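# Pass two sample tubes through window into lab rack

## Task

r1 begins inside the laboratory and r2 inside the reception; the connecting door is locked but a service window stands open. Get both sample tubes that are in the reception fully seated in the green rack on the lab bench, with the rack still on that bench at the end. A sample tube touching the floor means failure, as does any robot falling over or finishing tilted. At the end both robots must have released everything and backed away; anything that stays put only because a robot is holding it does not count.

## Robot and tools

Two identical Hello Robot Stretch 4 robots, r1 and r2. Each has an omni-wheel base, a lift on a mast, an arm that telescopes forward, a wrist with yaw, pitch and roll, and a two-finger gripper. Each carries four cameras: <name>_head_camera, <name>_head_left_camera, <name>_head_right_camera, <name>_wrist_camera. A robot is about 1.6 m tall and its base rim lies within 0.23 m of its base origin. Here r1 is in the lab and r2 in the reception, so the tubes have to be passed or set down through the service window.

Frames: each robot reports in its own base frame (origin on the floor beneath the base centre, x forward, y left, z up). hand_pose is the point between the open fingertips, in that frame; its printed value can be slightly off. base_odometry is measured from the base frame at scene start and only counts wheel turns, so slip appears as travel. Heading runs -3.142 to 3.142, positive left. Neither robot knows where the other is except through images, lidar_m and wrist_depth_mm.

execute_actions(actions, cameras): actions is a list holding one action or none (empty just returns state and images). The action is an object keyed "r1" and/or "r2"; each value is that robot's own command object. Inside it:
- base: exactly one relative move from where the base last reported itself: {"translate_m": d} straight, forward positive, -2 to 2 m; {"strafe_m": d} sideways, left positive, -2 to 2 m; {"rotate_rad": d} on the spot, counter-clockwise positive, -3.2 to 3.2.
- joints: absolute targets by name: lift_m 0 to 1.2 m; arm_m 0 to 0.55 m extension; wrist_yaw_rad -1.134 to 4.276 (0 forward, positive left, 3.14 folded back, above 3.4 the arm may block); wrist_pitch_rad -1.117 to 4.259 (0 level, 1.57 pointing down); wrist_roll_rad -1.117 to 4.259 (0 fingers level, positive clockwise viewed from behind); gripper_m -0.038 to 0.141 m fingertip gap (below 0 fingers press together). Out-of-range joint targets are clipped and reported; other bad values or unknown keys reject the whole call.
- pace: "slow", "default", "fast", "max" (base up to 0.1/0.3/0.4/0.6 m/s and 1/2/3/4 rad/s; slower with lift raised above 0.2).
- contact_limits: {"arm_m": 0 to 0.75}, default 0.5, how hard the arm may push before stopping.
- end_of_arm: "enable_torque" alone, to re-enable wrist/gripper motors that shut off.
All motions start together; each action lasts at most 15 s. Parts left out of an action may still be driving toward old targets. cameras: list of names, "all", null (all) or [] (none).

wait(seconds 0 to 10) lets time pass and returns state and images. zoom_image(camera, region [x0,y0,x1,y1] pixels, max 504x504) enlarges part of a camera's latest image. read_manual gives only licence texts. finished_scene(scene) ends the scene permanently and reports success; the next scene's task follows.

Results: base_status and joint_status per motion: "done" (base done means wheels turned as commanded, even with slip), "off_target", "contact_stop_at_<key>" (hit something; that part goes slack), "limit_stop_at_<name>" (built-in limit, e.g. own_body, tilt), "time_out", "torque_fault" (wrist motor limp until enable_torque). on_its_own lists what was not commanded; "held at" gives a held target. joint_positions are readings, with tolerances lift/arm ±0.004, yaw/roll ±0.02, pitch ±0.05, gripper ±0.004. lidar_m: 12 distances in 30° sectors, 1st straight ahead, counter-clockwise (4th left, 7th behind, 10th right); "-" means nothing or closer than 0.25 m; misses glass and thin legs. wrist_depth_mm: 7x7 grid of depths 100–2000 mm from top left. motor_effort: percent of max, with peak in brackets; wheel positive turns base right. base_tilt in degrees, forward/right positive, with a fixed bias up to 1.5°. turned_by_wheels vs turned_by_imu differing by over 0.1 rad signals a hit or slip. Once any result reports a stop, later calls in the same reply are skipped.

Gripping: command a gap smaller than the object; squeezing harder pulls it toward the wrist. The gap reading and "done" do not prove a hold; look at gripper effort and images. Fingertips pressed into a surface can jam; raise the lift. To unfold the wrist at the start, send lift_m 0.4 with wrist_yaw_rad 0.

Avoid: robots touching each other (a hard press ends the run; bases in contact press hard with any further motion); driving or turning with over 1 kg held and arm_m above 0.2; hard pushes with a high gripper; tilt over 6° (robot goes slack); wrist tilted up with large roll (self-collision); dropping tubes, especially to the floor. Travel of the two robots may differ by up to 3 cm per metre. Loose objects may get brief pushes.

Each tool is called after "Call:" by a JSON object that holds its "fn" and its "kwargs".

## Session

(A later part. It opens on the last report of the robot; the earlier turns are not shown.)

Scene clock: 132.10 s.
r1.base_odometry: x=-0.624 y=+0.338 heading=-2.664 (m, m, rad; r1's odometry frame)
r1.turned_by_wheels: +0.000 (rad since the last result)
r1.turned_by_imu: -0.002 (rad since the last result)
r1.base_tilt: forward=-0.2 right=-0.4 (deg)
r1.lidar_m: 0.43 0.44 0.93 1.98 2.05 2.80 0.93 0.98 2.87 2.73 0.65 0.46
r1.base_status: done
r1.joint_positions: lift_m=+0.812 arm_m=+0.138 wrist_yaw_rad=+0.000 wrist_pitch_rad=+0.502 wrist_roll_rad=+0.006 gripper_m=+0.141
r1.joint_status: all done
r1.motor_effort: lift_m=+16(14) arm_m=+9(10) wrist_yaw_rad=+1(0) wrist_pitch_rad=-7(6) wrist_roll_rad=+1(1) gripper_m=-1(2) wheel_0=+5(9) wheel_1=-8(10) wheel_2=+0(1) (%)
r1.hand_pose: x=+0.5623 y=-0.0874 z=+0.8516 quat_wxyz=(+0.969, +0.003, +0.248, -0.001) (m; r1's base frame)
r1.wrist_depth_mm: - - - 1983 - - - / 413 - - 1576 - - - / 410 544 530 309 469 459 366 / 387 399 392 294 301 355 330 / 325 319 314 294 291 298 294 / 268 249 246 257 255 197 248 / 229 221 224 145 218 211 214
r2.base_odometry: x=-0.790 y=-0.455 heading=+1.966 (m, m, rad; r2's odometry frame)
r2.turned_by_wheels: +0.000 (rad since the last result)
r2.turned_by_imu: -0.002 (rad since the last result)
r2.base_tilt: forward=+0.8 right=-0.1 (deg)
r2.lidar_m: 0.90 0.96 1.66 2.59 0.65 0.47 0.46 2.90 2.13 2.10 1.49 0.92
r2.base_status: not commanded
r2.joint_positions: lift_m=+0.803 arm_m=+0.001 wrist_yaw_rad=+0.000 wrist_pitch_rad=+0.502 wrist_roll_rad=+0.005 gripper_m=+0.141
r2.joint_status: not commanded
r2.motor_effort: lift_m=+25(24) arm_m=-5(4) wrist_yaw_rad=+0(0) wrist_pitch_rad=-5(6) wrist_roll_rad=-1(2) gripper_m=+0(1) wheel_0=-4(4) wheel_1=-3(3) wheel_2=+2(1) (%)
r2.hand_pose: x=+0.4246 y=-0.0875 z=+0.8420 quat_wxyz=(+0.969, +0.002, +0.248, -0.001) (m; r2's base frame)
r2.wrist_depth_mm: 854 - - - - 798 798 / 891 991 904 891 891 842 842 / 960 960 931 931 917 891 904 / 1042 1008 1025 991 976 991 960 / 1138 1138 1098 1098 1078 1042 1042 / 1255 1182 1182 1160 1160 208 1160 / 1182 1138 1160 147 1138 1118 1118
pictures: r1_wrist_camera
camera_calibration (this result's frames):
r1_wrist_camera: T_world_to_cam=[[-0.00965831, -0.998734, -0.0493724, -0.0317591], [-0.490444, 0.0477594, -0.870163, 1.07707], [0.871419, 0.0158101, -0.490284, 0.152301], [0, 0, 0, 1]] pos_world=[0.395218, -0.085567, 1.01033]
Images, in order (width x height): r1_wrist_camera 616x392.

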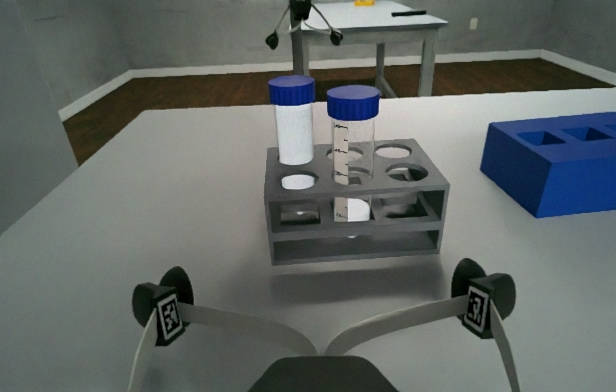

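Call:
{"fn": "execute_actions", "kwargs": {"actions": [{"r1":{"base":{"strafe_m":-0.016},"joints":{"lift_m":0.82},"pace":"slow"}}], "cameras": []}}

Call:
{"fn": "execute_actions", "kwargs": {"actions": [{"r1":{"joints":{"arm_m":0.258},"pace":"slow"}}], "cameras": ["r1_wrist_camera"]}}

Call:
{"fn": "execute_actions", "kwargs": {"actions": [{"r1":{"joints":{"gripper_m":0.06},"pace":"slow"}}], "cameras": ["r1_wrist_camera"]}}

Scene clock: 136.50 s.
r1.base_odometry: x=-0.631 y=+0.352 heading=-2.664 (m, m, rad; r1's odometry frame)
r1.turned_by_wheels: +0.000 (rad since the last result)
r1.turned_by_imu: -0.001 (rad since the last result)
r1.base_tilt: forward=-0.1 right=-0.4 (deg)
r1.lidar_m: 0.43 0.46 0.93 1.99 2.05 2.83 0.93 0.97 2.83 2.70 0.64 0.47
r1.base_status: done
r1.joint_positions: lift_m=+0.820 arm_m=+0.138 wrist_yaw_rad=+0.000 wrist_pitch_rad=+0.502 wrist_roll_rad=+0.006 gripper_m=+0.141
r1.joint_status: all done
r1.motor_effort: lift_m=+22(19) arm_m=+9(9) wrist_yaw_rad=+0(0) wrist_pitch_rad=-7(7) wrist_roll_rad=+0(0) gripper_m=+0(0) wheel_0=+5(10) wheel_1=-9(14) wheel_2=+0(1) (%)
r1.hand_pose: x=+0.5623 y=-0.0874 z=+0.8592 quat_wxyz=(+0.969, +0.003, +0.248, -0.001) (m; r1's base frame)
r1.wrist_depth_mm: - - - - - - - / - - - - - - - / 436 564 539 304 517 399 373 / 402 418 392 304 307 362 327 / 338 332 315 300 301 310 306 / 279 258 255 268 264 198 257 / 238 229 233 145 227 220 222
r2.base_odometry: x=-0.790 y=-0.455 heading=+1.966 (m, m, rad; r2's odometry frame)
r2.turned_by_wheels: +0.000 (rad since the last result)
r2.turned_by_imu: -0.001 (rad since the last result)
r2.base_tilt: forward=+0.8 right=-0.1 (deg)
r2.lidar_m: 0.90 0.95 1.70 2.60 0.63 0.46 0.45 2.90 2.13 2.09 1.52 0.92
r2.base_status: not commanded
r2.joint_positions: lift_m=+0.803 arm_m=+0.001 wrist_yaw_rad=+0.000 wrist_pitch_rad=+0.502 wrist_roll_rad=+0.005 gripper_m=+0.141
r2.joint_status: not commanded
r2.motor_effort: lift_m=+24(24) arm_m=-5(5) wrist_yaw_rad=+0(0) wrist_pitch_rad=-4(6) wrist_roll_rad=-2(0) gripper_m=+1(1) wheel_0=-4(4) wheel_1=-3(3) wheel_2=+1(2) (%)
r2.hand_pose: x=+0.4246 y=-0.0875 z=+0.8420 quat_wxyz=(+0.969, +0.002, +0.248, -0.001) (m; r2's base frame)
r2.wrist_depth_mm: 854 - - - - 798 788 / 891 976 904 917 891 842 842 / 960 960 931 946 931 904 891 / 1025 1025 1025 991 1008 960 976 / 1138 1118 1098 1078 1060 1060 1042 / 1255 1182 1160 1182 1160 208 1138 / 1182 1160 1138 147 1138 1098 1118
pictures: none
No camera images: the call's "cameras" was empty. Leave "cameras" out to get every camera's image.

Scene clock: 138.97 s.
r1.base_odometry: x=-0.631 y=+0.352 heading=-2.664 (m, m, rad; r1's odometry frame)
r1.turned_by_wheels: +0.000 (rad since the last result)
r1.turned_by_imu: -0.001 (rad since the last result)
r1.base_tilt: forward=-0.1 right=-0.2 (deg)
r1.lidar_m: 0.43 0.46 0.95 1.98 2.05 2.83 0.93 0.96 2.83 2.73 0.64 0.47
r1.base_status: not commanded
r1.joint_positions: lift_m=+0.820 arm_m=+0.256 wrist_yaw_rad=-0.001 wrist_pitch_rad=+0.502 wrist_roll_rad=+0.006 gripper_m=+0.141
r1.joint_status: all done
r1.motor_effort: lift_m=+22(22) arm_m=+9(10) wrist_yaw_rad=+3(3) wrist_pitch_rad=-7(7) wrist_roll_rad=+1(2) gripper_m=+0(1) wheel_0=+5(5) wheel_1=-9(9) wheel_2=+0(0) (%)
r1.hand_pose: x=+0.6801 y=-0.0876 z=+0.8591 quat_wxyz=(+0.969, +0.003, +0.248, -0.001) (m; r1's base frame)
r1.wrist_depth_mm: - - - 1921 - - - / - - - - - - - / - - 512 525 517 500 492 / 445 415 387 181 387 382 285 / 338 329 254 226 229 307 266 / 278 257 195 212 195 196 250 / 237 229 220 143 219 219 222
r2.base_odometry: x=-0.790 y=-0.455 heading=+1.966 (m, m, rad; r2's odometry frame)
r2.turned_by_wheels: +0.000 (rad since the last result)
r2.turned_by_imu: -0.001 (rad since the last result)
r2.base_tilt: forward=+1.0 right=+0.0 (deg)
r2.lidar_m: 0.90 0.97 1.71 2.59 0.64 0.48 0.46 2.93 2.12 2.10 1.50 0.93
r2.base_status: not commanded
r2.joint_positions: lift_m=+0.803 arm_m=+0.001 wrist_yaw_rad=+0.000 wrist_pitch_rad=+0.502 wrist_roll_rad=+0.005 gripper_m=+0.141
r2.joint_status: not commanded
r2.motor_effort: lift_m=+25(24) arm_m=-5(5) wrist_yaw_rad=+0(0) wrist_pitch_rad=-6(4) wrist_roll_rad=+0(0) gripper_m=+2(2) wheel_0=-4(4) wheel_1=-3(3) wheel_2=+1(2) (%)
r2.hand_pose: x=+0.4246 y=-0.0875 z=+0.8420 quat_wxyz=(+0.969, +0.002, +0.248, -0.001) (m; r2's base frame)
r2.wrist_depth_mm: 842 - - - - 798 788 / 891 976 904 904 891 842 831 / 976 960 931 931 917 891 891 / 1025 1025 1025 1008 991 976 976 / 1160 1138 1118 1098 1060 1042 1060 / 1281 1229 1160 1182 1160 207 1160 / 1205 1160 1160 147 1118 1118 1138
pictures: r1_wrist_camera
camera_calibration (this result's frames):
r1_wrist_camera: T_world_to_cam=[[-0.0103335, -0.998727, -0.049371, -0.0299603], [-0.490542, 0.0480874, -0.87009, 1.14145], [0.871356, 0.0152275, -0.490415, 0.0533667], [0, 0, 0, 1]] pos_world=[0.51312, -0.0856244, 1.01786]
Images, in order (width x height): r1_wrist_camera 616x392.

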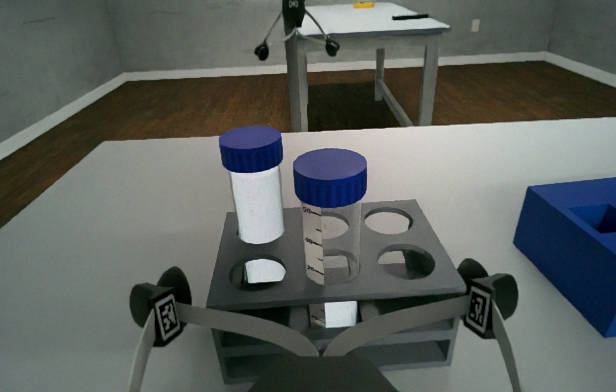

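Scene clock: 142.83 s.
r1.base_odometry: x=-0.631 y=+0.352 heading=-2.664 (m, m, rad; r1's odometry frame)
r1.turned_by_wheels: +0.000 (rad since the last result)
r1.turned_by_imu: -0.001 (rad since the last result)
r1.base_tilt: forward=-0.1 right=-0.4 (deg)
r1.lidar_m: 0.42 0.45 0.95 1.98 2.08 2.83 0.91 0.97 2.86 2.71 0.64 0.45
r1.base_status: not commanded
r1.joint_positions: lift_m=+0.820 arm_m=+0.256 wrist_yaw_rad=+0.000 wrist_pitch_rad=+0.504 wrist_roll_rad=+0.006 gripper_m=+0.060
r1.joint_status: all done
r1.motor_effort: lift_m=+22(22) arm_m=+9(9) wrist_yaw_rad=+2(2) wrist_pitch_rad=-13(13) wrist_roll_rad=-1(1) gripper_m=-21(22) wheel_0=+5(5) wheel_1=-9(9) wheel_2=+0(0) (%)
r1.hand_pose: x=+0.6799 y=-0.0875 z=+0.8586 quat_wxyz=(+0.968, +0.003, +0.249, -0.001) (m; r1's base frame)
r1.wrist_depth_mm: - - - 1921 - - - / - - - - - - - / - 554 477 517 508 496 484 / 442 413 366 171 387 377 286 / 332 329 228 217 215 304 266 / 277 257 186 197 205 177 248 / 236 220 195 189 189 216 209
r2.base_odometry: x=-0.790 y=-0.455 heading=+1.966 (m, m, rad; r2's odometry frame)
r2.turned_by_wheels: +0.000 (rad since the last result)
r2.turned_by_imu: -0.001 (rad since the last result)
r2.base_tilt: forward=+1.0 right=-0.1 (deg)
r2.lidar_m: 0.88 0.95 1.70 2.59 0.63 0.46 0.45 2.90 2.12 2.09 1.51 0.92
r2.base_status: not commanded
r2.joint_positions: lift_m=+0.803 arm_m=+0.001 wrist_yaw_rad=+0.000 wrist_pitch_rad=+0.502 wrist_roll_rad=+0.005 gripper_m=+0.141
r2.joint_status: not commanded
r2.motor_effort: lift_m=+24(24) arm_m=-5(5) wrist_yaw_rad=+0(0) wrist_pitch_rad=-6(6) wrist_roll_rad=-1(3) gripper_m=-1(1) wheel_0=-4(4) wheel_1=-3(3) wheel_2=+1(1) (%)
r2.hand_pose: x=+0.4246 y=-0.0875 z=+0.8420 quat_wxyz=(+0.969, +0.002, +0.248, -0.001) (m; r2's base frame)
r2.wrist_depth_mm: 842 - - - - 798 778 / 891 991 904 904 878 842 842 / 960 960 946 931 904 891 891 / 1042 1042 1025 1008 976 976 991 / 1160 1098 1118 1078 1060 1042 1042 / 1281 1182 1160 1182 1182 208 1138 / 1138 1160 1160 147 1138 1118 1118
pictures: r1_wrist_camera
camera_calibration (this result's frames):
r1_wrist_camera: T_world_to_cam=[[-0.0102052, -0.998729, -0.0493499, -0.0300355], [-0.492375, 0.0479738, -0.86906, 1.14124], [0.870323, 0.0154298, -0.492239, 0.0555745], [0, 0, 0, 1]] pos_world=[0.513244, -0.0856045, 1.01768]
Images, in order (width x height): r1_wrist_camera 616x392.

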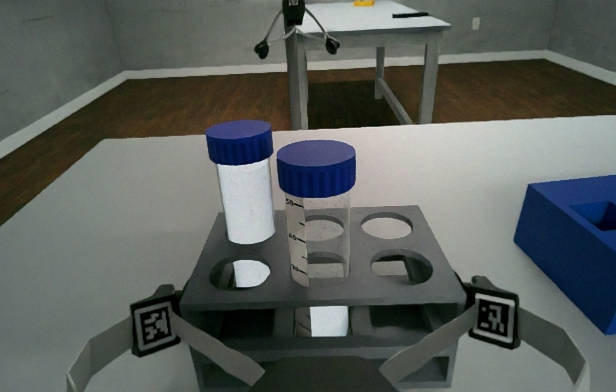

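Call:
{"fn": "execute_actions", "kwargs": {"actions": [{"r1":{"joints":{"lift_m":0.96},"pace":"slow"}}], "cameras": ["r1_wrist_camera"]}}

Call:
{"fn": "execute_actions", "kwargs": {"actions": [{"r1":{"base":{"translate_m":-0.4},"joints":{"arm_m":0.01},"pace":"slow"}}], "cameras": []}}

Call:
{"fn": "execute_actions", "kwargs": {"actions": [{"r1":{"base":{"strafe_m":0.7}}}], "cameras": []}}

Call:
{"fn": "execute_actions", "kwargs": {"actions": [{"r1":{"base":{"rotate_rad":-1.57},"pace":"slow"}}], "cameras": ["r1_head_camera","r1_head_right_camera"]}}

Scene clock: 153.00 s.
r1.base_odometry: x=-0.631 y=+0.352 heading=-2.664 (m, m, rad; r1's odometry frame)
r1.turned_by_wheels: +0.000 (rad since the last result)
r1.turned_by_imu: -0.001 (rad since the last result)
r1.base_tilt: forward=-0.1 right=-0.3 (deg)
r1.lidar_m: 0.42 0.46 0.93 2.00 2.07 2.81 0.93 0.98 2.84 2.73 0.63 0.48
r1.base_status: not commanded
r1.joint_positions: lift_m=+0.960 arm_m=+0.256 wrist_yaw_rad=+0.000 wrist_pitch_rad=+0.504 wrist_roll_rad=+0.006 gripper_m=+0.060
r1.joint_status: all done
r1.motor_effort: lift_m=+23(28) arm_m=+8(9) wrist_yaw_rad=+2(2) wrist_pitch_rad=-13(14) wrist_roll_rad=+2(1) gripper_m=-22(22) wheel_0=+5(5) wheel_1=-9(9) wheel_2=+0(0) (%)
r1.hand_pose: x=+0.6799 y=-0.0875 z=+0.9985 quat_wxyz=(+0.968, +0.003, +0.250, -0.001) (m; r1's base frame)
r1.wrist_depth_mm: - - - - - - - / - - - 1921 - - - / - - 213 1618 - - - / - - 627 171 - - - / 1983 559 227 216 215 525 517 / 439 436 186 197 204 177 436 / 389 377 195 189 189 359 306
r2.base_odometry: x=-0.790 y=-0.455 heading=+1.966 (m, m, rad; r2's odometry frame)
r2.turned_by_wheels: +0.000 (rad since the last result)
r2.turned_by_imu: -0.001 (rad since the last result)
r2.base_tilt: forward=+0.8 right=-0.1 (deg)
r2.lidar_m: 0.90 0.95 1.69 2.56 0.64 0.48 0.45 2.89 2.13 2.10 1.49 0.92
r2.base_status: not commanded
r2.joint_positions: lift_m=+0.803 arm_m=+0.001 wrist_yaw_rad=+0.000 wrist_pitch_rad=+0.502 wrist_roll_rad=+0.005 gripper_m=+0.141
r2.joint_status: not commanded
r2.motor_effort: lift_m=+25(24) arm_m=-5(5) wrist_yaw_rad=+0(0) wrist_pitch_rad=-5(6) wrist_roll_rad=-1(1) gripper_m=+1(3) wheel_0=-4(4) wheel_1=-3(3) wheel_2=+2(1) (%)
r2.hand_pose: x=+0.4246 y=-0.0875 z=+0.8420 quat_wxyz=(+0.969, +0.002, +0.248, -0.001) (m; r2's base frame)
r2.wrist_depth_mm: 842 - - - - 798 788 / 891 991 904 917 878 842 842 / 976 946 946 946 931 917 878 / 1042 1042 1008 1025 991 991 960 / 1118 1138 1098 1098 1098 1060 1060 / 1255 1205 1182 1182 1138 208 1118 / 1182 1118 1138 147 1138 1138 1118
pictures: r1_wrist_camera
camera_calibration (this result's frames):
r1_wrist_camera: T_world_to_cam=[[-0.0102116, -0.998729, -0.0493486, -0.0231293], [-0.492494, 0.0479737, -0.868993, 1.26281], [0.870256, 0.0154301, -0.492358, 0.12461], [0, 0, 0, 1]] pos_world=[0.513249, -0.0856044, 1.15759]
Images, in order (width x height): r1_wrist_camera 616x392.

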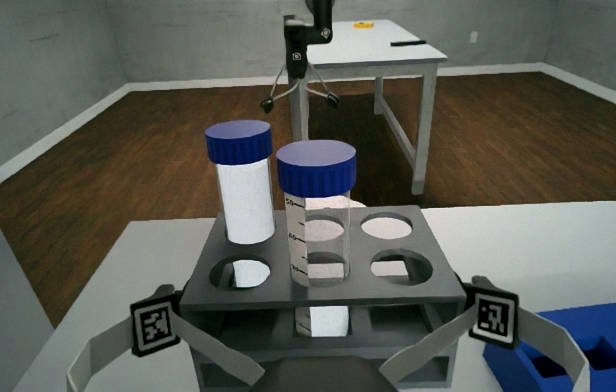

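Scene clock: 158.27 s.
r1.base_odometry: x=-0.276 y=+0.535 heading=-2.665 (m, m, rad; r1's odometry frame)
r1.turned_by_wheels: -0.001 (rad since the last result)
r1.turned_by_imu: -0.001 (rad since the last result)
r1.base_tilt: forward=-0.1 right=-0.3 (deg)
r1.lidar_m: 0.42 1.09 1.45 2.00 2.08 2.83 0.52 0.54 0.78 2.71 1.55 0.86
r1.base_status: done
r1.joint_positions: lift_m=+0.960 arm_m=+0.012 wrist_yaw_rad=+0.000 wrist_pitch_rad=+0.504 wrist_roll_rad=+0.006 gripper_m=+0.060
r1.joint_status: all done
r1.motor_effort: lift_m=+23(23) arm_m=-9(9) wrist_yaw_rad=+1(2) wrist_pitch_rad=-14(14) wrist_roll_rad=+0(1) gripper_m=-22(24) wheel_0=-5(11) wheel_1=-9(12) wheel_2=+2(8) (%)
r1.hand_pose: x=+0.4350 y=-0.0874 z=+0.9985 quat_wxyz=(+0.968, +0.003, +0.250, -0.001) (m; r1's base frame)
r1.wrist_depth_mm: 759 759 - - - - - / 809 820 - - - - 1060 / 866 878 820 891 854 854 831 / 960 917 691 168 691 715 707 / 1025 1025 228 208 215 1025 1025 / 1138 1098 186 197 205 177 1118 / 1229 1255 195 189 189 1255 1229
r2.base_odometry: x=-0.790 y=-0.455 heading=+1.966 (m, m, rad; r2's odometry frame)
r2.turned_by_wheels: +0.000 (rad since the last result)
r2.turned_by_imu: -0.001 (rad since the last result)
r2.base_tilt: forward=+0.8 right=-0.2 (deg)
r2.lidar_m: 0.90 0.96 1.67 2.58 0.65 0.47 0.46 2.91 2.11 2.11 1.50 0.91
r2.base_status: not commanded
r2.joint_positions: lift_m=+0.803 arm_m=+0.001 wrist_yaw_rad=+0.000 wrist_pitch_rad=+0.502 wrist_roll_rad=+0.005 gripper_m=+0.141
r2.joint_status: not commanded
r2.motor_effort: lift_m=+24(24) arm_m=-5(5) wrist_yaw_rad=+0(1) wrist_pitch_rad=-5(4) wrist_roll_rad=+0(0) gripper_m=-1(0) wheel_0=-4(4) wheel_1=-3(3) wheel_2=+1(2) (%)
r2.hand_pose: x=+0.4246 y=-0.0875 z=+0.8420 quat_wxyz=(+0.969, +0.002, +0.248, -0.001) (m; r2's base frame)
r2.wrist_depth_mm: 854 - - - - 788 788 / 891 991 904 891 891 842 842 / 960 960 960 931 917 904 904 / 1060 1025 1025 1025 960 991 960 / 1160 1138 1118 1118 1078 1078 1060 / 1255 1205 1160 1205 1138 207 1118 / 1160 1138 1138 146 1138 1138 1138
pictures: none
No camera images: the call's "cameras" was empty. Leave "cameras" out to get every camera's image.

Scene clock: 161.93 s.
r1.base_odometry: x=+0.045 y=-0.086 heading=-2.665 (m, m, rad; r1's odometry frame)
r1.turned_by_wheels: +0.000 (rad since the last result)
r1.turned_by_imu: +0.000 (rad since the last result)
r1.base_tilt: forward=+0.0 right=-0.4 (deg)
r1.lidar_m: 0.40 1.01 1.34 1.28 1.35 1.84 3.29 1.00 0.91 3.41 1.22 0.99
r1.base_status: done
r1.joint_positions: lift_m=+0.960 arm_m=+0.012 wrist_yaw_rad=+0.000 wrist_pitch_rad=+0.504 wrist_roll_rad=+0.006 gripper_m=+0.060
r1.joint_status: not commanded
r1.motor_effort: lift_m=+22(23) arm_m=-8(9) wrist_yaw_rad=+1(2) wrist_pitch_rad=-14(13) wrist_roll_rad=-1(1) gripper_m=-22(22) wheel_0=-2(13) wheel_1=+6(15) wheel_2=+0(2) (%)
r1.hand_pose: x=+0.4350 y=-0.0874 z=+0.9985 quat_wxyz=(+0.968, +0.003, +0.250, -0.001) (m; r1's base frame)
r1.wrist_depth_mm: 741 732 750 759 750 759 - / 798 788 798 809 809 809 - / 842 854 213 842 866 866 831 / 917 917 878 166 931 931 750 / 1008 991 228 209 216 1025 1025 / 1078 1060 186 197 205 177 1118 / 1182 1205 195 190 190 1229 1229
r2.base_odometry: x=-0.790 y=-0.455 heading=+1.966 (m, m, rad; r2's odometry frame)
r2.turned_by_wheels: +0.000 (rad since the last result)
r2.turned_by_imu: -0.001 (rad since the last result)
r2.base_tilt: forward=+0.7 right=-0.1 (deg)
r2.lidar_m: 0.88 0.95 1.70 2.59 0.63 0.46 0.45 2.92 2.14 2.09 1.50 0.94
r2.base_status: not commanded
r2.joint_positions: lift_m=+0.803 arm_m=+0.001 wrist_yaw_rad=+0.000 wrist_pitch_rad=+0.502 wrist_roll_rad=+0.005 gripper_m=+0.141
r2.joint_status: not commanded
r2.motor_effort: lift_m=+24(24) arm_m=-4(5) wrist_yaw_rad=+0(1) wrist_pitch_rad=-5(5) wrist_roll_rad=+0(0) gripper_m=+1(1) wheel_0=-4(4) wheel_1=-3(3) wheel_2=+1(1) (%)
r2.hand_pose: x=+0.4246 y=-0.0875 z=+0.8420 quat_wxyz=(+0.969, +0.002, +0.248, -0.001) (m; r2's base frame)
r2.wrist_depth_mm: 854 - - - - 788 788 / 878 991 917 891 866 831 842 / 960 976 946 946 917 904 904 / 1042 1025 1025 991 1008 991 960 / 1138 1118 1098 1098 1060 1078 1042 / 1229 1205 1160 1182 1160 208 1160 / 1160 1160 1160 147 1138 1078 1138
pictures: none
No camera images: the call's "cameras" was empty. Leave "cameras" out to get every camera's image.

Scene clock: 164.80 s.
r1.base_odometry: x=+0.046 y=-0.086 heading=+2.049 (m, m, rad; r1's odometry frame)
r1.turned_by_wheels: -1.569 (rad since the last result)
r1.turned_by_imu: -1.556 (rad since the last result)
r1.base_tilt: forward=-0.1 right=-0.4 (deg)
r1.lidar_m: 0.41 1.18 0.98 1.04 1.01 1.36 1.28 1.34 1.82 3.24 0.92 0.86
r1.base_status: done
r1.joint_positions: lift_m=+0.960 arm_m=+0.012 wrist_yaw_rad=+0.000 wrist_pitch_rad=+0.504 wrist_roll_rad=+0.006 gripper_m=+0.060
r1.joint_status: not commanded
r1.motor_effort: lift_m=+22(22) arm_m=-8(8) wrist_yaw_rad=+1(1) wrist_pitch_rad=-15(14) wrist_roll_rad=+2(1) gripper_m=-23(21) wheel_0=+5(9) wheel_1=+9(13) wheel_2=+3(8) (%)
r1.hand_pose: x=+0.4350 y=-0.0874 z=+0.9985 quat_wxyz=(+0.968, +0.003, +0.250, -0.001) (m; r1's base frame)
r1.wrist_depth_mm: 1756 - - - - - - / 1708 - - - - - - / 1708 - 208 - - 1160 976 / 1708 - - 167 - - 788 / 1708 1983 228 210 215 1464 1464 / 1537 1537 186 197 204 177 1499 / 1366 1281 195 190 189 1281 750
r2.base_odometry: x=-0.790 y=-0.455 heading=+1.966 (m, m, rad; r2's odometry frame)
r2.turned_by_wheels: +0.000 (rad since the last result)
r2.turned_by_imu: -0.001 (rad since the last result)
r2.base_tilt: forward=+0.8 right=-0.1 (deg)
r2.lidar_m: 0.89 0.93 1.69 2.58 0.61 0.47 0.45 2.90 2.16 2.09 1.52 0.94
r2.base_status: not commanded
r2.joint_positions: lift_m=+0.803 arm_m=+0.001 wrist_yaw_rad=+0.000 wrist_pitch_rad=+0.502 wrist_roll_rad=+0.005 gripper_m=+0.141
r2.joint_status: not commanded
r2.motor_effort: lift_m=+24(24) arm_m=-5(4) wrist_yaw_rad=+1(0) wrist_pitch_rad=-5(4) wrist_roll_rad=+1(1) gripper_m=+1(0) wheel_0=-4(4) wheel_1=-3(3) wheel_2=+1(1) (%)
r2.hand_pose: x=+0.4246 y=-0.0875 z=+0.8420 quat_wxyz=(+0.969, +0.002, +0.248, -0.001) (m; r2's base frame)
r2.wrist_depth_mm: 854 - - - - 798 788 / 878 976 904 904 878 831 831 / 960 946 960 931 904 917 878 / 1042 1008 1042 991 991 991 976 / 1138 1138 1098 1078 1060 1060 1042 / 1229 1229 1182 1182 1118 208 1138 / 1160 1160 1138 147 1098 1118 1138
pictures: r1_head_camera, r1_head_right_camera
Images, in order (width x height): r1_head_camera 420x560, r1_head_right_camera 420x672.

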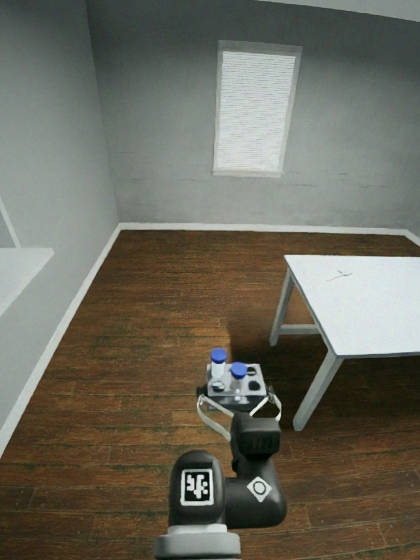

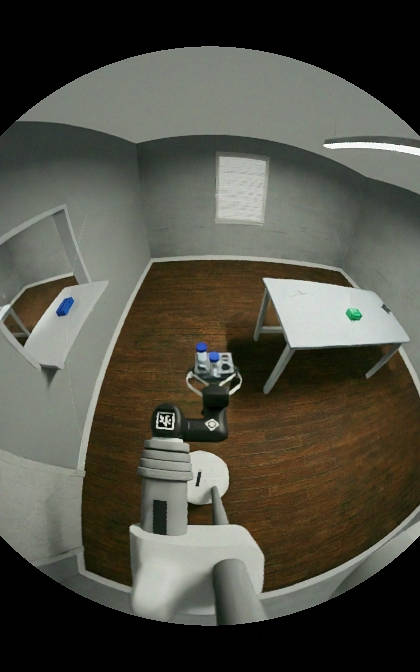

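Call:
{"fn": "execute_actions", "kwargs": {"actions": [{"r1":{"base":{"translate_m":0.28}}}], "cameras": []}}

Call:
{"fn": "execute_actions", "kwargs": {"actions": [{"r1":{"base":{"strafe_m":-0.9}}}], "cameras": ["r1_head_camera"]}}

Scene clock: 170.47 s.
r1.base_odometry: x=-0.083 y=+0.162 heading=+2.050 (m, m, rad; r1's odometry frame)
r1.turned_by_wheels: +0.001 (rad since the last result)
r1.turned_by_imu: -0.002 (rad since the last result)
r1.base_tilt: forward=-0.1 right=-0.3 (deg)
r1.lidar_m: 0.40 1.20 0.87 0.87 1.09 1.45 1.56 1.63 2.22 1.70 0.69 0.77
r1.base_status: done
r1.joint_positions: lift_m=+0.960 arm_m=+0.012 wrist_yaw_rad=+0.000 wrist_pitch_rad=+0.504 wrist_roll_rad=+0.006 gripper_m=+0.060
r1.joint_status: not commanded
r1.motor_effort: lift_m=+22(22) arm_m=-9(9) wrist_yaw_rad=+1(1) wrist_pitch_rad=-14(14) wrist_roll_rad=-1(1) gripper_m=-23(23) wheel_0=+3(9) wheel_1=+6(14) wheel_2=-2(11) (%)
r1.hand_pose: x=+0.4350 y=-0.0874 z=+0.9985 quat_wxyz=(+0.968, +0.003, +0.250, -0.001) (m; r1's base frame)
r1.wrist_depth_mm: 1756 - - - - - - / 1708 - - - - - - / 1708 - 208 - - - - / 1708 - - 167 - - 798 / 1708 1921 227 209 215 1708 1708 / 1576 1537 186 197 204 177 1537 / 1397 1308 195 190 190 1281 1255
r2.base_odometry: x=-0.790 y=-0.455 heading=+1.966 (m, m, rad; r2's odometry frame)
r2.turned_by_wheels: +0.000 (rad since the last result)
r2.turned_by_imu: -0.001 (rad since the last result)
r2.base_tilt: forward=+1.0 right=-0.1 (deg)
r2.lidar_m: 0.88 0.96 1.71 2.60 0.65 0.47 0.46 2.92 2.14 2.10 1.49 0.93
r2.base_status: not commanded
r2.joint_positions: lift_m=+0.803 arm_m=+0.001 wrist_yaw_rad=+0.000 wrist_pitch_rad=+0.502 wrist_roll_rad=+0.005 gripper_m=+0.141
r2.joint_status: not commanded
r2.motor_effort: lift_m=+24(24) arm_m=-5(4) wrist_yaw_rad=+0(0) wrist_pitch_rad=-4(5) wrist_roll_rad=+1(0) gripper_m=-1(1) wheel_0=-4(4) wheel_1=-3(3) wheel_2=+1(2) (%)
r2.hand_pose: x=+0.4246 y=-0.0875 z=+0.8420 quat_wxyz=(+0.969, +0.002, +0.248, -0.001) (m; r2's base frame)
r2.wrist_depth_mm: 854 - - - - 788 788 / 904 1008 878 904 878 842 854 / 976 960 960 931 931 891 891 / 1042 1042 1025 991 991 976 960 / 1138 1118 1098 1078 1078 1060 1042 / 1255 1182 1182 1205 1160 208 1160 / 1205 1138 1138 147 1138 1118 1138
pictures: none
No camera images: the call's "cameras" was empty. Leave "cameras" out to get every camera's image.

Scene clock: 174.80 s.
r1.base_odometry: x=+0.715 y=+0.577 heading=+2.050 (m, m, rad; r1's odometry frame)
r1.turned_by_wheels: +0.000 (rad since the last result)
r1.turned_by_imu: -0.002 (rad since the last result)
r1.base_tilt: forward=-0.2 right=-0.4 (deg)
r1.lidar_m: 0.40 0.42 1.80 1.76 1.99 1.63 1.56 1.64 2.24 2.32 0.59 0.42
r1.base_status: done
r1.joint_positions: lift_m=+0.960 arm_m=+0.012 wrist_yaw_rad=+0.000 wrist_pitch_rad=+0.504 wrist_roll_rad=+0.006 gripper_m=+0.060
r1.joint_status: not commanded
r1.motor_effort: lift_m=+22(22) arm_m=-8(8) wrist_yaw_rad=+1(1) wrist_pitch_rad=-14(14) wrist_roll_rad=+1(3) gripper_m=-21(23) wheel_0=+1(13) wheel_1=-7(17) wheel_2=+0(1) (%)
r1.hand_pose: x=+0.4350 y=-0.0874 z=+0.9985 quat_wxyz=(+0.968, +0.003, +0.250, -0.001) (m; r1's base frame)
r1.wrist_depth_mm: - - - - - - - / - - - - - - - / - - 213 - - - 976 / - 831 732 167 778 768 750 / 1921 661 228 209 216 559 569 / 559 517 186 196 205 177 512 / 473 442 195 190 189 436 427
r2.base_odometry: x=-0.790 y=-0.455 heading=+1.966 (m, m, rad; r2's odometry frame)
r2.turned_by_wheels: +0.000 (rad since the last result)
r2.turned_by_imu: -0.001 (rad since the last result)
r2.base_tilt: forward=+0.8 right=-0.2 (deg)
r2.lidar_m: 0.90 0.96 1.73 2.59 0.65 0.46 0.44 2.92 2.13 2.09 1.51 0.93
r2.base_status: not commanded
r2.joint_positions: lift_m=+0.803 arm_m=+0.001 wrist_yaw_rad=+0.000 wrist_pitch_rad=+0.502 wrist_roll_rad=+0.005 gripper_m=+0.141
r2.joint_status: not commanded
r2.motor_effort: lift_m=+24(24) arm_m=-5(5) wrist_yaw_rad=+1(0) wrist_pitch_rad=-6(4) wrist_roll_rad=-2(1) gripper_m=-3(1) wheel_0=-4(4) wheel_1=-3(3) wheel_2=+1(1) (%)
r2.hand_pose: x=+0.4246 y=-0.0875 z=+0.8420 quat_wxyz=(+0.969, +0.002, +0.248, -0.001) (m; r2's base frame)
r2.wrist_depth_mm: 842 - - - - 788 788 / 891 976 904 904 904 842 842 / 991 976 960 946 931 891 891 / 1025 1042 1008 1025 991 960 960 / 1160 1138 1098 1078 1060 1042 1060 / 1255 1205 1182 1205 1138 208 1138 / 1160 1138 1160 147 1138 1118 1118
pictures: r1_head_camera
Images, in order (width x height): r1_head_camera 420x560.

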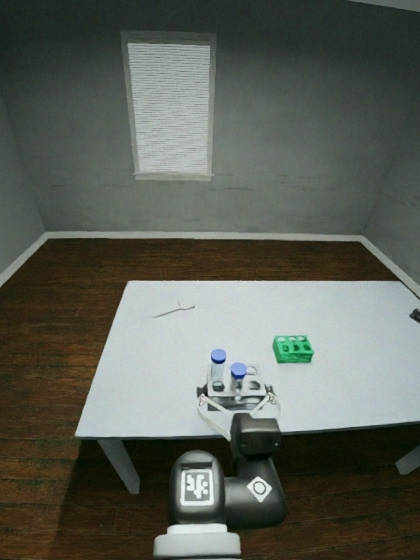

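Call:
{"fn": "execute_actions", "kwargs": {"actions": [{"r1":{"joints":{"arm_m":0.15,"lift_m":0.80},"pace":"slow"}}], "cameras": ["r1_wrist_camera"]}}

Scene clock: 180.93 s.
r1.base_odometry: x=+0.715 y=+0.577 heading=+2.050 (m, m, rad; r1's odometry frame)
r1.turned_by_wheels: +0.000 (rad since the last result)
r1.turned_by_imu: -0.001 (rad since the last result)
r1.base_tilt: forward=-0.1 right=-0.4 (deg)
r1.lidar_m: 0.40 0.41 1.80 1.74 2.00 1.64 1.56 1.63 2.23 2.33 0.58 0.43
r1.base_status: not commanded
r1.joint_positions: lift_m=+0.800 arm_m=+0.148 wrist_yaw_rad=+0.000 wrist_pitch_rad=+0.505 wrist_roll_rad=+0.006 gripper_m=+0.060
r1.joint_status: all done
r1.motor_effort: lift_m=+17(26) arm_m=+9(10) wrist_yaw_rad=+1(1) wrist_pitch_rad=-14(14) wrist_roll_rad=+1(2) gripper_m=-23(23) wheel_0=+1(1) wheel_1=-7(7) wheel_2=+0(0) (%)
r1.hand_pose: x=+0.5719 y=-0.0874 z=+0.8389 quat_wxyz=(+0.968, +0.003, +0.250, -0.001) (m; r1's base frame)
r1.wrist_depth_mm: - - - - - - - / - - - - - - - / - 661 213 621 609 591 580 / 504 492 442 168 462 452 362 / 402 392 228 208 215 366 345 / 332 307 186 197 204 177 306 / 283 264 195 190 190 259 251
r2.base_odometry: x=-0.790 y=-0.455 heading=+1.966 (m, m, rad; r2's odometry frame)
r2.turned_by_wheels: +0.000 (rad since the last result)
r2.turned_by_imu: -0.002 (rad since the last result)
r2.base_tilt: forward=+1.0 right=+0.0 (deg)
r2.lidar_m: 0.89 0.96 1.68 2.58 0.60 0.48 0.45 2.89 2.10 2.10 1.51 0.94
r2.base_status: not commanded
r2.joint_positions: lift_m=+0.803 arm_m=+0.001 wrist_yaw_rad=+0.000 wrist_pitch_rad=+0.502 wrist_roll_rad=+0.005 gripper_m=+0.141
r2.joint_status: not commanded
r2.motor_effort: lift_m=+25(24) arm_m=-5(5) wrist_yaw_rad=+0(0) wrist_pitch_rad=-5(5) wrist_roll_rad=+0(1) gripper_m=-2(1) wheel_0=-4(4) wheel_1=-3(3) wheel_2=+1(1) (%)
r2.hand_pose: x=+0.4246 y=-0.0875 z=+0.8420 quat_wxyz=(+0.969, +0.002, +0.248, -0.001) (m; r2's base frame)
r2.wrist_depth_mm: 854 - - - - 809 788 / 891 976 917 904 878 831 831 / 976 960 931 931 931 904 904 / 1060 1025 1025 1025 991 991 960 / 1138 1138 1118 1098 1078 1042 1042 / 1281 1205 1182 1182 1138 208 1138 / 1160 1118 1160 147 1138 1118 1138
pictures: r1_wrist_camera
camera_calibration (this result's frames):
r1_wrist_camera: T_world_to_cam=[[-0.00985196, -0.998733, -0.0493427, -0.0322259], [-0.492631, 0.047789, -0.868925, 1.07096], [0.870182, 0.0157472, -0.492478, 0.140202], [0, 0, 0, 1]] pos_world=[0.405268, -0.0855728, 0.998037]
Images, in order (width x height): r1_wrist_camera 616x392.

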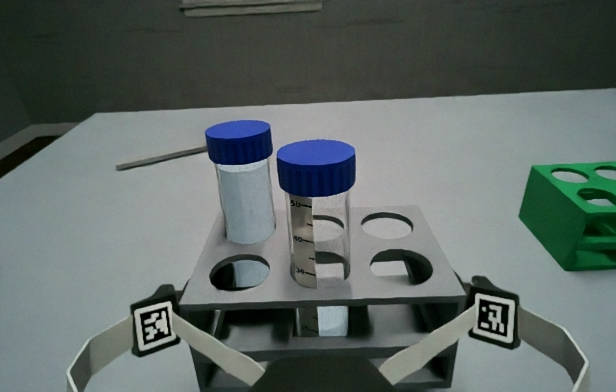

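Call:
{"fn": "execute_actions", "kwargs": {"actions": [{"r1":{"joints":{"lift_m":0.762},"pace":"slow"}}], "cameras": []}}

Scene clock: 185.00 s.
r1.base_odometry: x=+0.715 y=+0.577 heading=+2.050 (m, m, rad; r1's odometry frame)
r1.turned_by_wheels: +0.000 (rad since the last result)
r1.turned_by_imu: -0.001 (rad since the last result)
r1.base_tilt: forward=-0.1 right=-0.3 (deg)
r1.lidar_m: 0.41 0.41 1.79 1.75 1.98 1.63 1.56 1.63 2.23 2.33 0.59 0.42
r1.base_status: not commanded
r1.joint_positions: lift_m=+0.762 arm_m=+0.148 wrist_yaw_rad=+0.000 wrist_pitch_rad=+0.505 wrist_roll_rad=+0.006 gripper_m=+0.060
r1.joint_status: all done
r1.motor_effort: lift_m=+17(21) arm_m=+9(9) wrist_yaw_rad=+1(0) wrist_pitch_rad=-14(14) wrist_roll_rad=+0(0) gripper_m=-21(22) wheel_0=+2(1) wheel_1=-7(7) wheel_2=+0(0) (%)
r1.hand_pose: x=+0.5719 y=-0.0874 z=+0.8009 quat_wxyz=(+0.968, +0.003, +0.250, -0.001) (m; r1's base frame)
r1.wrist_depth_mm: - - - - - - - / - - - - 750 715 699 / 574 549 213 521 512 500 364 / 424 415 370 168 389 379 342 / 336 330 228 209 215 309 304 / 278 258 186 197 205 177 257 / 237 222 195 190 189 218 211
r2.base_odometry: x=-0.790 y=-0.455 heading=+1.966 (m, m, rad; r2's odometry frame)
r2.turned_by_wheels: +0.000 (rad since the last result)
r2.turned_by_imu: -0.001 (rad since the last result)
r2.base_tilt: forward=+0.9 right=-0.1 (deg)
r2.lidar_m: 0.88 0.95 1.71 2.60 0.65 0.48 0.45 2.91 2.13 2.09 1.52 0.92
r2.base_status: not commanded
r2.joint_positions: lift_m=+0.803 arm_m=+0.001 wrist_yaw_rad=+0.000 wrist_pitch_rad=+0.502 wrist_roll_rad=+0.005 gripper_m=+0.141
r2.joint_status: not commanded
r2.motor_effort: lift_m=+25(24) arm_m=-4(4) wrist_yaw_rad=+1(1) wrist_pitch_rad=-6(6) wrist_roll_rad=-2(1) gripper_m=+2(1) wheel_0=-4(4) wheel_1=-3(3) wheel_2=+1(1) (%)
r2.hand_pose: x=+0.4246 y=-0.0875 z=+0.8420 quat_wxyz=(+0.969, +0.002, +0.248, -0.001) (m; r2's base frame)
r2.wrist_depth_mm: 854 - - - - 798 788 / 891 1008 904 891 878 842 831 / 960 946 960 917 931 904 891 / 1060 1025 1008 1008 976 991 960 / 1118 1118 1118 1078 1078 1060 1042 / 1229 1182 1182 1182 1160 208 1138 / 1160 1138 1182 147 1118 1098 1118
pictures: none
No camera images: the call's "cameras" was empty. Leave "cameras" out to get every camera's image.

Call:
{"fn": "execute_actions", "kwargs": {"actions": [{"r1":{"joints":{"lift_m":0.755},"pace":"slow"}}], "cameras": []}}

Call:
{"fn": "execute_actions", "kwargs": {"actions": [{"r1":{"joints":{"gripper_m":0.141},"pace":"slow"}}], "cameras": []}}

Call:
{"fn": "execute_actions", "kwargs": {"actions": [{"r1":{"joints":{"arm_m":0.03},"pace":"slow"}}], "cameras": []}}

Call:
{"fn": "execute_actions", "kwargs": {"actions": [{"r1":{"joints":{"lift_m":0.812,"gripper_m":0.06}}}], "cameras": ["r1_wrist_camera"]}}

Scene clock: 190.47 s.
r1.base_odometry: x=+0.715 y=+0.577 heading=+2.050 (m, m, rad; r1's odometry frame)
r1.turned_by_wheels: +0.000 (rad since the last result)
r1.turned_by_imu: -0.001 (rad since the last result)
r1.base_tilt: forward=-0.2 right=-0.3 (deg)
r1.lidar_m: 0.40 0.42 1.82 1.74 1.98 1.65 1.54 1.64 2.23 2.32 0.59 0.43
r1.base_status: not commanded
r1.joint_positions: lift_m=+0.755 arm_m=+0.148 wrist_yaw_rad=+0.000 wrist_pitch_rad=+0.504 wrist_roll_rad=+0.006 gripper_m=+0.060
r1.joint_status: all done
r1.motor_effort: lift_m=+17(16) arm_m=+9(9) wrist_yaw_rad=+1(1) wrist_pitch_rad=-13(14) wrist_roll_rad=-1(0) gripper_m=-22(24) wheel_0=+1(2) wheel_1=-7(7) wheel_2=+0(0) (%)
r1.hand_pose: x=+0.5720 y=-0.0874 z=+0.7940 quat_wxyz=(+0.968, +0.003, +0.249, -0.001) (m; r1's base frame)
r1.wrist_depth_mm: - - - - - - - / - - - 759 723 699 676 / 554 544 206 504 496 480 357 / 410 402 357 166 377 368 334 / 325 319 228 209 215 298 294 / 268 250 188 196 204 177 248 / 229 215 195 189 189 210 204
r2.base_odometry: x=-0.790 y=-0.455 heading=+1.966 (m, m, rad; r2's odometry frame)
r2.turned_by_wheels: +0.000 (rad since the last result)
r2.turned_by_imu: -0.001 (rad since the last result)
r2.base_tilt: forward=+0.8 right=-0.1 (deg)
r2.lidar_m: 0.90 0.95 1.71 2.60 0.65 0.47 0.46 2.90 2.12 2.11 1.48 0.93
r2.base_status: not commanded
r2.joint_positions: lift_m=+0.803 arm_m=+0.001 wrist_yaw_rad=+0.000 wrist_pitch_rad=+0.502 wrist_roll_rad=+0.005 gripper_m=+0.141
r2.joint_status: not commanded
r2.motor_effort: lift_m=+25(24) arm_m=-4(4) wrist_yaw_rad=+1(0) wrist_pitch_rad=-5(5) wrist_roll_rad=+1(0) gripper_m=-2(0) wheel_0=-4(4) wheel_1=-3(3) wheel_2=+2(1) (%)
r2.hand_pose: x=+0.4246 y=-0.0875 z=+0.8420 quat_wxyz=(+0.969, +0.002, +0.248, -0.001) (m; r2's base frame)
r2.wrist_depth_mm: 866 - - - - 798 778 / 904 991 904 904 891 842 831 / 960 960 946 946 917 917 878 / 1060 1025 991 1008 991 991 960 / 1160 1118 1098 1078 1078 1060 1078 / 1255 1205 1205 1182 1138 207 1160 / 1160 1138 1138 147 1118 1138 1118
pictures: none
No camera images: the call's "cameras" was empty. Leave "cameras" out to get every camera's image.

Scene clock: 194.33 s.
r1.base_odometry: x=+0.715 y=+0.577 heading=+2.050 (m, m, rad; r1's odometry frame)
r1.turned_by_wheels: +0.000 (rad since the last result)
r1.turned_by_imu: -0.001 (rad since the last result)
r1.base_tilt: forward=-0.1 right=-0.4 (deg)
r1.lidar_m: 0.41 0.42 1.81 1.75 1.98 1.65 1.55 1.62 2.24 2.31 0.60 0.43
r1.base_status: not commanded
r1.joint_positions: lift_m=+0.755 arm_m=+0.148 wrist_yaw_rad=+0.000 wrist_pitch_rad=+0.502 wrist_roll_rad=+0.006 gripper_m=+0.141
r1.joint_status: all done
r1.motor_effort: lift_m=+17(17) arm_m=+8(9) wrist_yaw_rad=+1(1) wrist_pitch_rad=-6(14) wrist_roll_rad=+0(4) gripper_m=-2(20) wheel_0=+1(1) wheel_1=-7(7) wheel_2=+0(0) (%)
r1.hand_pose: x=+0.5723 y=-0.0874 z=+0.7947 quat_wxyz=(+0.969, +0.003, +0.248, -0.001) (m; r1's base frame)
r1.wrist_depth_mm: - - - - - - - / - - - 768 741 707 691 / 559 544 227 213 500 488 357 / 415 404 362 229 364 373 336 / 327 322 245 217 220 301 297 / 271 251 198 211 193 197 249 / 231 223 224 145 218 212 216
r2.base_odometry: x=-0.790 y=-0.455 heading=+1.966 (m, m, rad; r2's odometry frame)
r2.turned_by_wheels: +0.000 (rad since the last result)
r2.turned_by_imu: -0.001 (rad since the last result)
r2.base_tilt: forward=+0.9 right=-0.2 (deg)
r2.lidar_m: 0.88 0.97 1.70 2.60 0.65 0.47 0.45 2.93 2.15 2.10 1.49 0.93
r2.base_status: not commanded
r2.joint_positions: lift_m=+0.803 arm_m=+0.001 wrist_yaw_rad=+0.000 wrist_pitch_rad=+0.502 wrist_roll_rad=+0.005 gripper_m=+0.141
r2.joint_status: not commanded
r2.motor_effort: lift_m=+24(25) arm_m=-5(5) wrist_yaw_rad=+0(0) wrist_pitch_rad=-6(5) wrist_roll_rad=+1(1) gripper_m=+0(2) wheel_0=-4(4) wheel_1=-3(3) wheel_2=+2(2) (%)
r2.hand_pose: x=+0.4246 y=-0.0875 z=+0.8420 quat_wxyz=(+0.969, +0.002, +0.248, -0.001) (m; r2's base frame)
r2.wrist_depth_mm: 842 - - - - 798 788 / 878 991 891 904 878 854 831 / 960 976 946 931 917 917 878 / 1060 1042 1025 1008 976 976 960 / 1160 1138 1078 1078 1078 1042 1060 / 1255 1160 1160 1205 1138 208 1138 / 1160 1118 1160 147 1138 1138 1118
pictures: none
No camera images: the call's "cameras" was empty. Leave "cameras" out to get every camera's image.

Scene clock: 196.83 s.
r1.base_odometry: x=+0.715 y=+0.577 heading=+2.050 (m, m, rad; r1's odometry frame)
r1.turned_by_wheels: +0.000 (rad since the last result)
r1.turned_by_imu: -0.001 (rad since the last result)
r1.base_tilt: forward=+0.0 right=-0.5 (deg)
r1.lidar_m: 0.43 0.41 1.79 1.73 1.99 1.64 1.56 1.66 2.25 2.33 0.59 0.42
r1.base_status: not commanded
r1.joint_positions: lift_m=+0.755 arm_m=+0.032 wrist_yaw_rad=+0.000 wrist_pitch_rad=+0.502 wrist_roll_rad=+0.006 gripper_m=+0.141
r1.joint_status: all done
r1.motor_effort: lift_m=+17(17) arm_m=-8(9) wrist_yaw_rad=+1(1) wrist_pitch_rad=-6(6) wrist_roll_rad=+3(0) gripper_m=-1(0) wheel_0=+1(1) wheel_1=-7(7) wheel_2=+0(0) (%)
r1.hand_pose: x=+0.4554 y=-0.0874 z=+0.7946 quat_wxyz=(+0.969, +0.003, +0.248, -0.001) (m; r1's base frame)
r1.wrist_depth_mm: - - - - - - - / - 842 798 327 741 715 683 / 564 549 530 338 500 455 436 / 415 404 379 317 342 375 368 / 329 322 317 314 306 301 298 / 272 252 248 260 257 197 251 / 232 224 226 145 220 216 216
r2.base_odometry: x=-0.790 y=-0.455 heading=+1.966 (m, m, rad; r2's odometry frame)
r2.turned_by_wheels: +0.000 (rad since the last result)
r2.turned_by_imu: -0.001 (rad since the last result)
r2.base_tilt: forward=+0.9 right=+0.0 (deg)
r2.lidar_m: 0.90 0.95 1.71 2.60 0.65 0.45 0.45 2.91 2.15 2.10 1.49 0.94
r2.base_status: not commanded
r2.joint_positions: lift_m=+0.803 arm_m=+0.001 wrist_yaw_rad=+0.000 wrist_pitch_rad=+0.502 wrist_roll_rad=+0.005 gripper_m=+0.141
r2.joint_status: not commanded
r2.motor_effort: lift_m=+24(24) arm_m=-4(5) wrist_yaw_rad=+0(0) wrist_pitch_rad=-5(4) wrist_roll_rad=+0(1) gripper_m=+1(2) wheel_0=-4(4) wheel_1=-3(3) wheel_2=+1(2) (%)
r2.hand_pose: x=+0.4246 y=-0.0875 z=+0.8420 quat_wxyz=(+0.969, +0.002, +0.248, -0.001) (m; r2's base frame)
r2.wrist_depth_mm: 842 - - - - 778 778 / 878 991 917 891 891 854 831 / 976 946 931 931 931 904 891 / 1042 1025 991 991 991 1008 960 / 1138 1098 1118 1078 1060 1042 1042 / 1255 1182 1182 1205 1138 208 1138 / 1205 1160 1160 147 1138 1098 1118
pictures: none
No camera images: the call's "cameras" was empty. Leave "cameras" out to get every camera's image.

Scene clock: 198.67 s.
r1.base_odometry: x=+0.715 y=+0.577 heading=+2.050 (m, m, rad; r1's odometry frame)
r1.turned_by_wheels: +0.000 (rad since the last result)
r1.turned_by_imu: +0.000 (rad since the last result)
r1.base_tilt: forward=-0.1 right=-0.2 (deg)
r1.lidar_m: 0.39 0.42 1.82 1.73 2.00 1.64 1.55 1.62 2.21 2.31 0.58 0.41
r1.base_status: not commanded
r1.joint_positions: lift_m=+0.812 arm_m=+0.032 wrist_yaw_rad=+0.000 wrist_pitch_rad=+0.502 wrist_roll_rad=+0.006 gripper_m=+0.060
r1.joint_status: all done
r1.motor_effort: lift_m=+22(21) arm_m=-8(8) wrist_yaw_rad=+1(1) wrist_pitch_rad=-7(7) wrist_roll_rad=+1(1) gripper_m=-3(4) wheel_0=+1(1) wheel_1=-7(8) wheel_2=+0(0) (%)
r1.hand_pose: x=+0.4554 y=-0.0874 z=+0.8512 quat_wxyz=(+0.969, +0.003, +0.248, -0.001) (m; r1's base frame)
r1.wrist_depth_mm: - - - - - - - / - - - - - - - / - 715 683 661 647 603 559 / 535 525 512 362 492 462 445 / 427 418 394 345 370 389 384 / 351 347 207 336 196 327 324 / 300 297 285 143 285 273 281
r2.base_odometry: x=-0.790 y=-0.455 heading=+1.966 (m, m, rad; r2's odometry frame)
r2.turned_by_wheels: +0.000 (rad since the last result)
r2.turned_by_imu: +0.000 (rad since the last result)
r2.base_tilt: forward=+0.8 right=+0.0 (deg)
r2.lidar_m: 0.89 0.95 1.68 2.59 0.62 0.46 0.44 2.92 2.13 2.10 1.50 0.93
r2.base_status: not commanded
r2.joint_positions: lift_m=+0.803 arm_m=+0.001 wrist_yaw_rad=+0.000 wrist_pitch_rad=+0.502 wrist_roll_rad=+0.005 gripper_m=+0.141
r2.joint_status: not commanded
r2.motor_effort: lift_m=+24(24) arm_m=-4(5) wrist_yaw_rad=+1(0) wrist_pitch_rad=-5(4) wrist_roll_rad=-2(2) gripper_m=-2(1) wheel_0=-4(4) wheel_1=-3(3) wheel_2=+2(1) (%)
r2.hand_pose: x=+0.4246 y=-0.0875 z=+0.8420 quat_wxyz=(+0.969, +0.002, +0.248, -0.001) (m; r2's base frame)
r2.wrist_depth_mm: 842 - - - - 788 778 / 904 991 891 917 878 854 842 / 960 960 931 931 917 917 904 / 1042 1025 1025 1008 991 991 946 / 1182 1118 1118 1078 1078 1060 1060 / 1281 1205 1182 1205 1138 207 1182 / 1182 1138 1160 147 1138 1160 1118
pictures: r1_wrist_camera
camera_calibration (this result's frames):
r1_wrist_camera: T_world_to_cam=[[-0.00965588, -0.998741, -0.049235, -0.0329518], [-0.490358, 0.0476401, -0.870218, 1.02425], [0.871468, 0.0157401, -0.4902, 0.245156], [0, 0, 0, 1]] pos_world=[0.288286, -0.0855644, 1.00988]
Images, in order (width x height): r1_wrist_camera 616x392.

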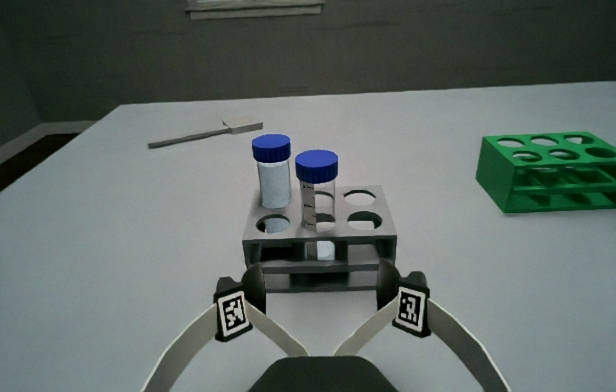

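Call:
{"fn": "zoom_image", "kwargs": {"camera": "r1_wrist_camera", "region": [456,110,616,230]}}

Call:
{"fn": "execute_actions", "kwargs": {"actions": [{"r1":{"joints":{"lift_m":0.812,"arm_m":0.165},"base":{"strafe_m":0.004},"pace":"slow"}}], "cameras": ["r1_wrist_camera"]}}

Region (456, 110, 616, 230) of r1_wrist_camera's 616x392 image, scaled by 3.150; it fills the top 378 rows of this view, and the rest is white.

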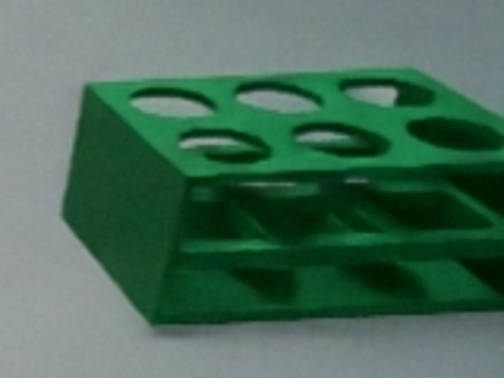

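Scene clock: 204.60 s.
r1.base_odometry: x=+0.712 y=+0.575 heading=+2.050 (m, m, rad; r1's odometry frame)
r1.turned_by_wheels: +0.000 (rad since the last result)
r1.turned_by_imu: -0.001 (rad since the last result)
r1.base_tilt: forward=-0.1 right=-0.5 (deg)
r1.lidar_m: 0.38 0.41 1.81 1.73 1.96 1.63 1.56 1.60 2.22 2.33 0.60 0.42
r1.base_status: done
r1.joint_positions: lift_m=+0.812 arm_m=+0.163 wrist_yaw_rad=+0.000 wrist_pitch_rad=+0.502 wrist_roll_rad=+0.006 gripper_m=+0.060
r1.joint_status: all done
r1.motor_effort: lift_m=+22(20) arm_m=+9(11) wrist_yaw_rad=+1(0) wrist_pitch_rad=-6(6) wrist_roll_rad=+1(0) gripper_m=-3(3) wheel_0=-5(8) wheel_1=+10(11) wheel_2=+0(0) (%)
r1.hand_pose: x=+0.5873 y=-0.0874 z=+0.8512 quat_wxyz=(+0.969, +0.003, +0.248, -0.001) (m; r1's base frame)
r1.wrist_depth_mm: - - - - - - - / - - - - - - - / - 707 683 668 647 634 615 / 539 521 512 500 492 480 379 / 424 415 394 231 397 389 351 / 351 345 207 212 196 327 324 / 298 294 228 143 225 267 278
r2.base_odometry: x=-0.790 y=-0.455 heading=+1.966 (m, m, rad; r2's odometry frame)
r2.turned_by_wheels: +0.000 (rad since the last result)
r2.turned_by_imu: -0.001 (rad since the last result)
r2.base_tilt: forward=+0.8 right=-0.1 (deg)
r2.lidar_m: 0.89 0.95 1.72 2.58 0.65 0.46 0.45 2.91 2.11 2.09 1.54 0.93
r2.base_status: not commanded
r2.joint_positions: lift_m=+0.803 arm_m=+0.001 wrist_yaw_rad=+0.000 wrist_pitch_rad=+0.502 wrist_roll_rad=+0.005 gripper_m=+0.141
r2.joint_status: not commanded
r2.motor_effort: lift_m=+24(24) arm_m=-5(5) wrist_yaw_rad=+1(0) wrist_pitch_rad=-4(6) wrist_roll_rad=-1(2) gripper_m=+2(1) wheel_0=-4(4) wheel_1=-3(3) wheel_2=+1(2) (%)
r2.hand_pose: x=+0.4246 y=-0.0875 z=+0.8420 quat_wxyz=(+0.969, +0.002, +0.248, -0.001) (m; r2's base frame)
r2.wrist_depth_mm: 866 - - - - 788 778 / 904 1008 891 904 891 831 842 / 976 946 946 946 931 891 891 / 1025 1042 1025 976 1008 976 976 / 1160 1118 1098 1078 1060 1060 1042 / 1229 1229 1160 1182 1098 208 1138 / 1182 1138 1160 147 1138 1118 1118
pictures: r1_wrist_camera
camera_calibration (this result's frames):
r1_wrist_camera: T_world_to_cam=[[-0.00965569, -0.998741, -0.0492349, -0.0316783], [-0.490358, 0.0476399, -0.870218, 1.08893], [0.871468, 0.0157402, -0.4902, 0.1302], [0, 0, 0, 1]] pos_world=[0.420197, -0.0855644, 1.00988]
Images, in order (width x height): r1_wrist_camera 616x392.

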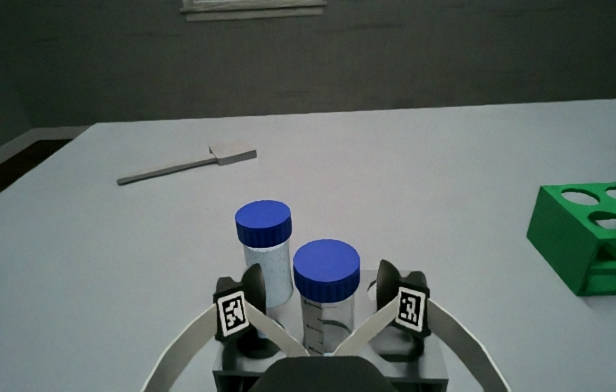

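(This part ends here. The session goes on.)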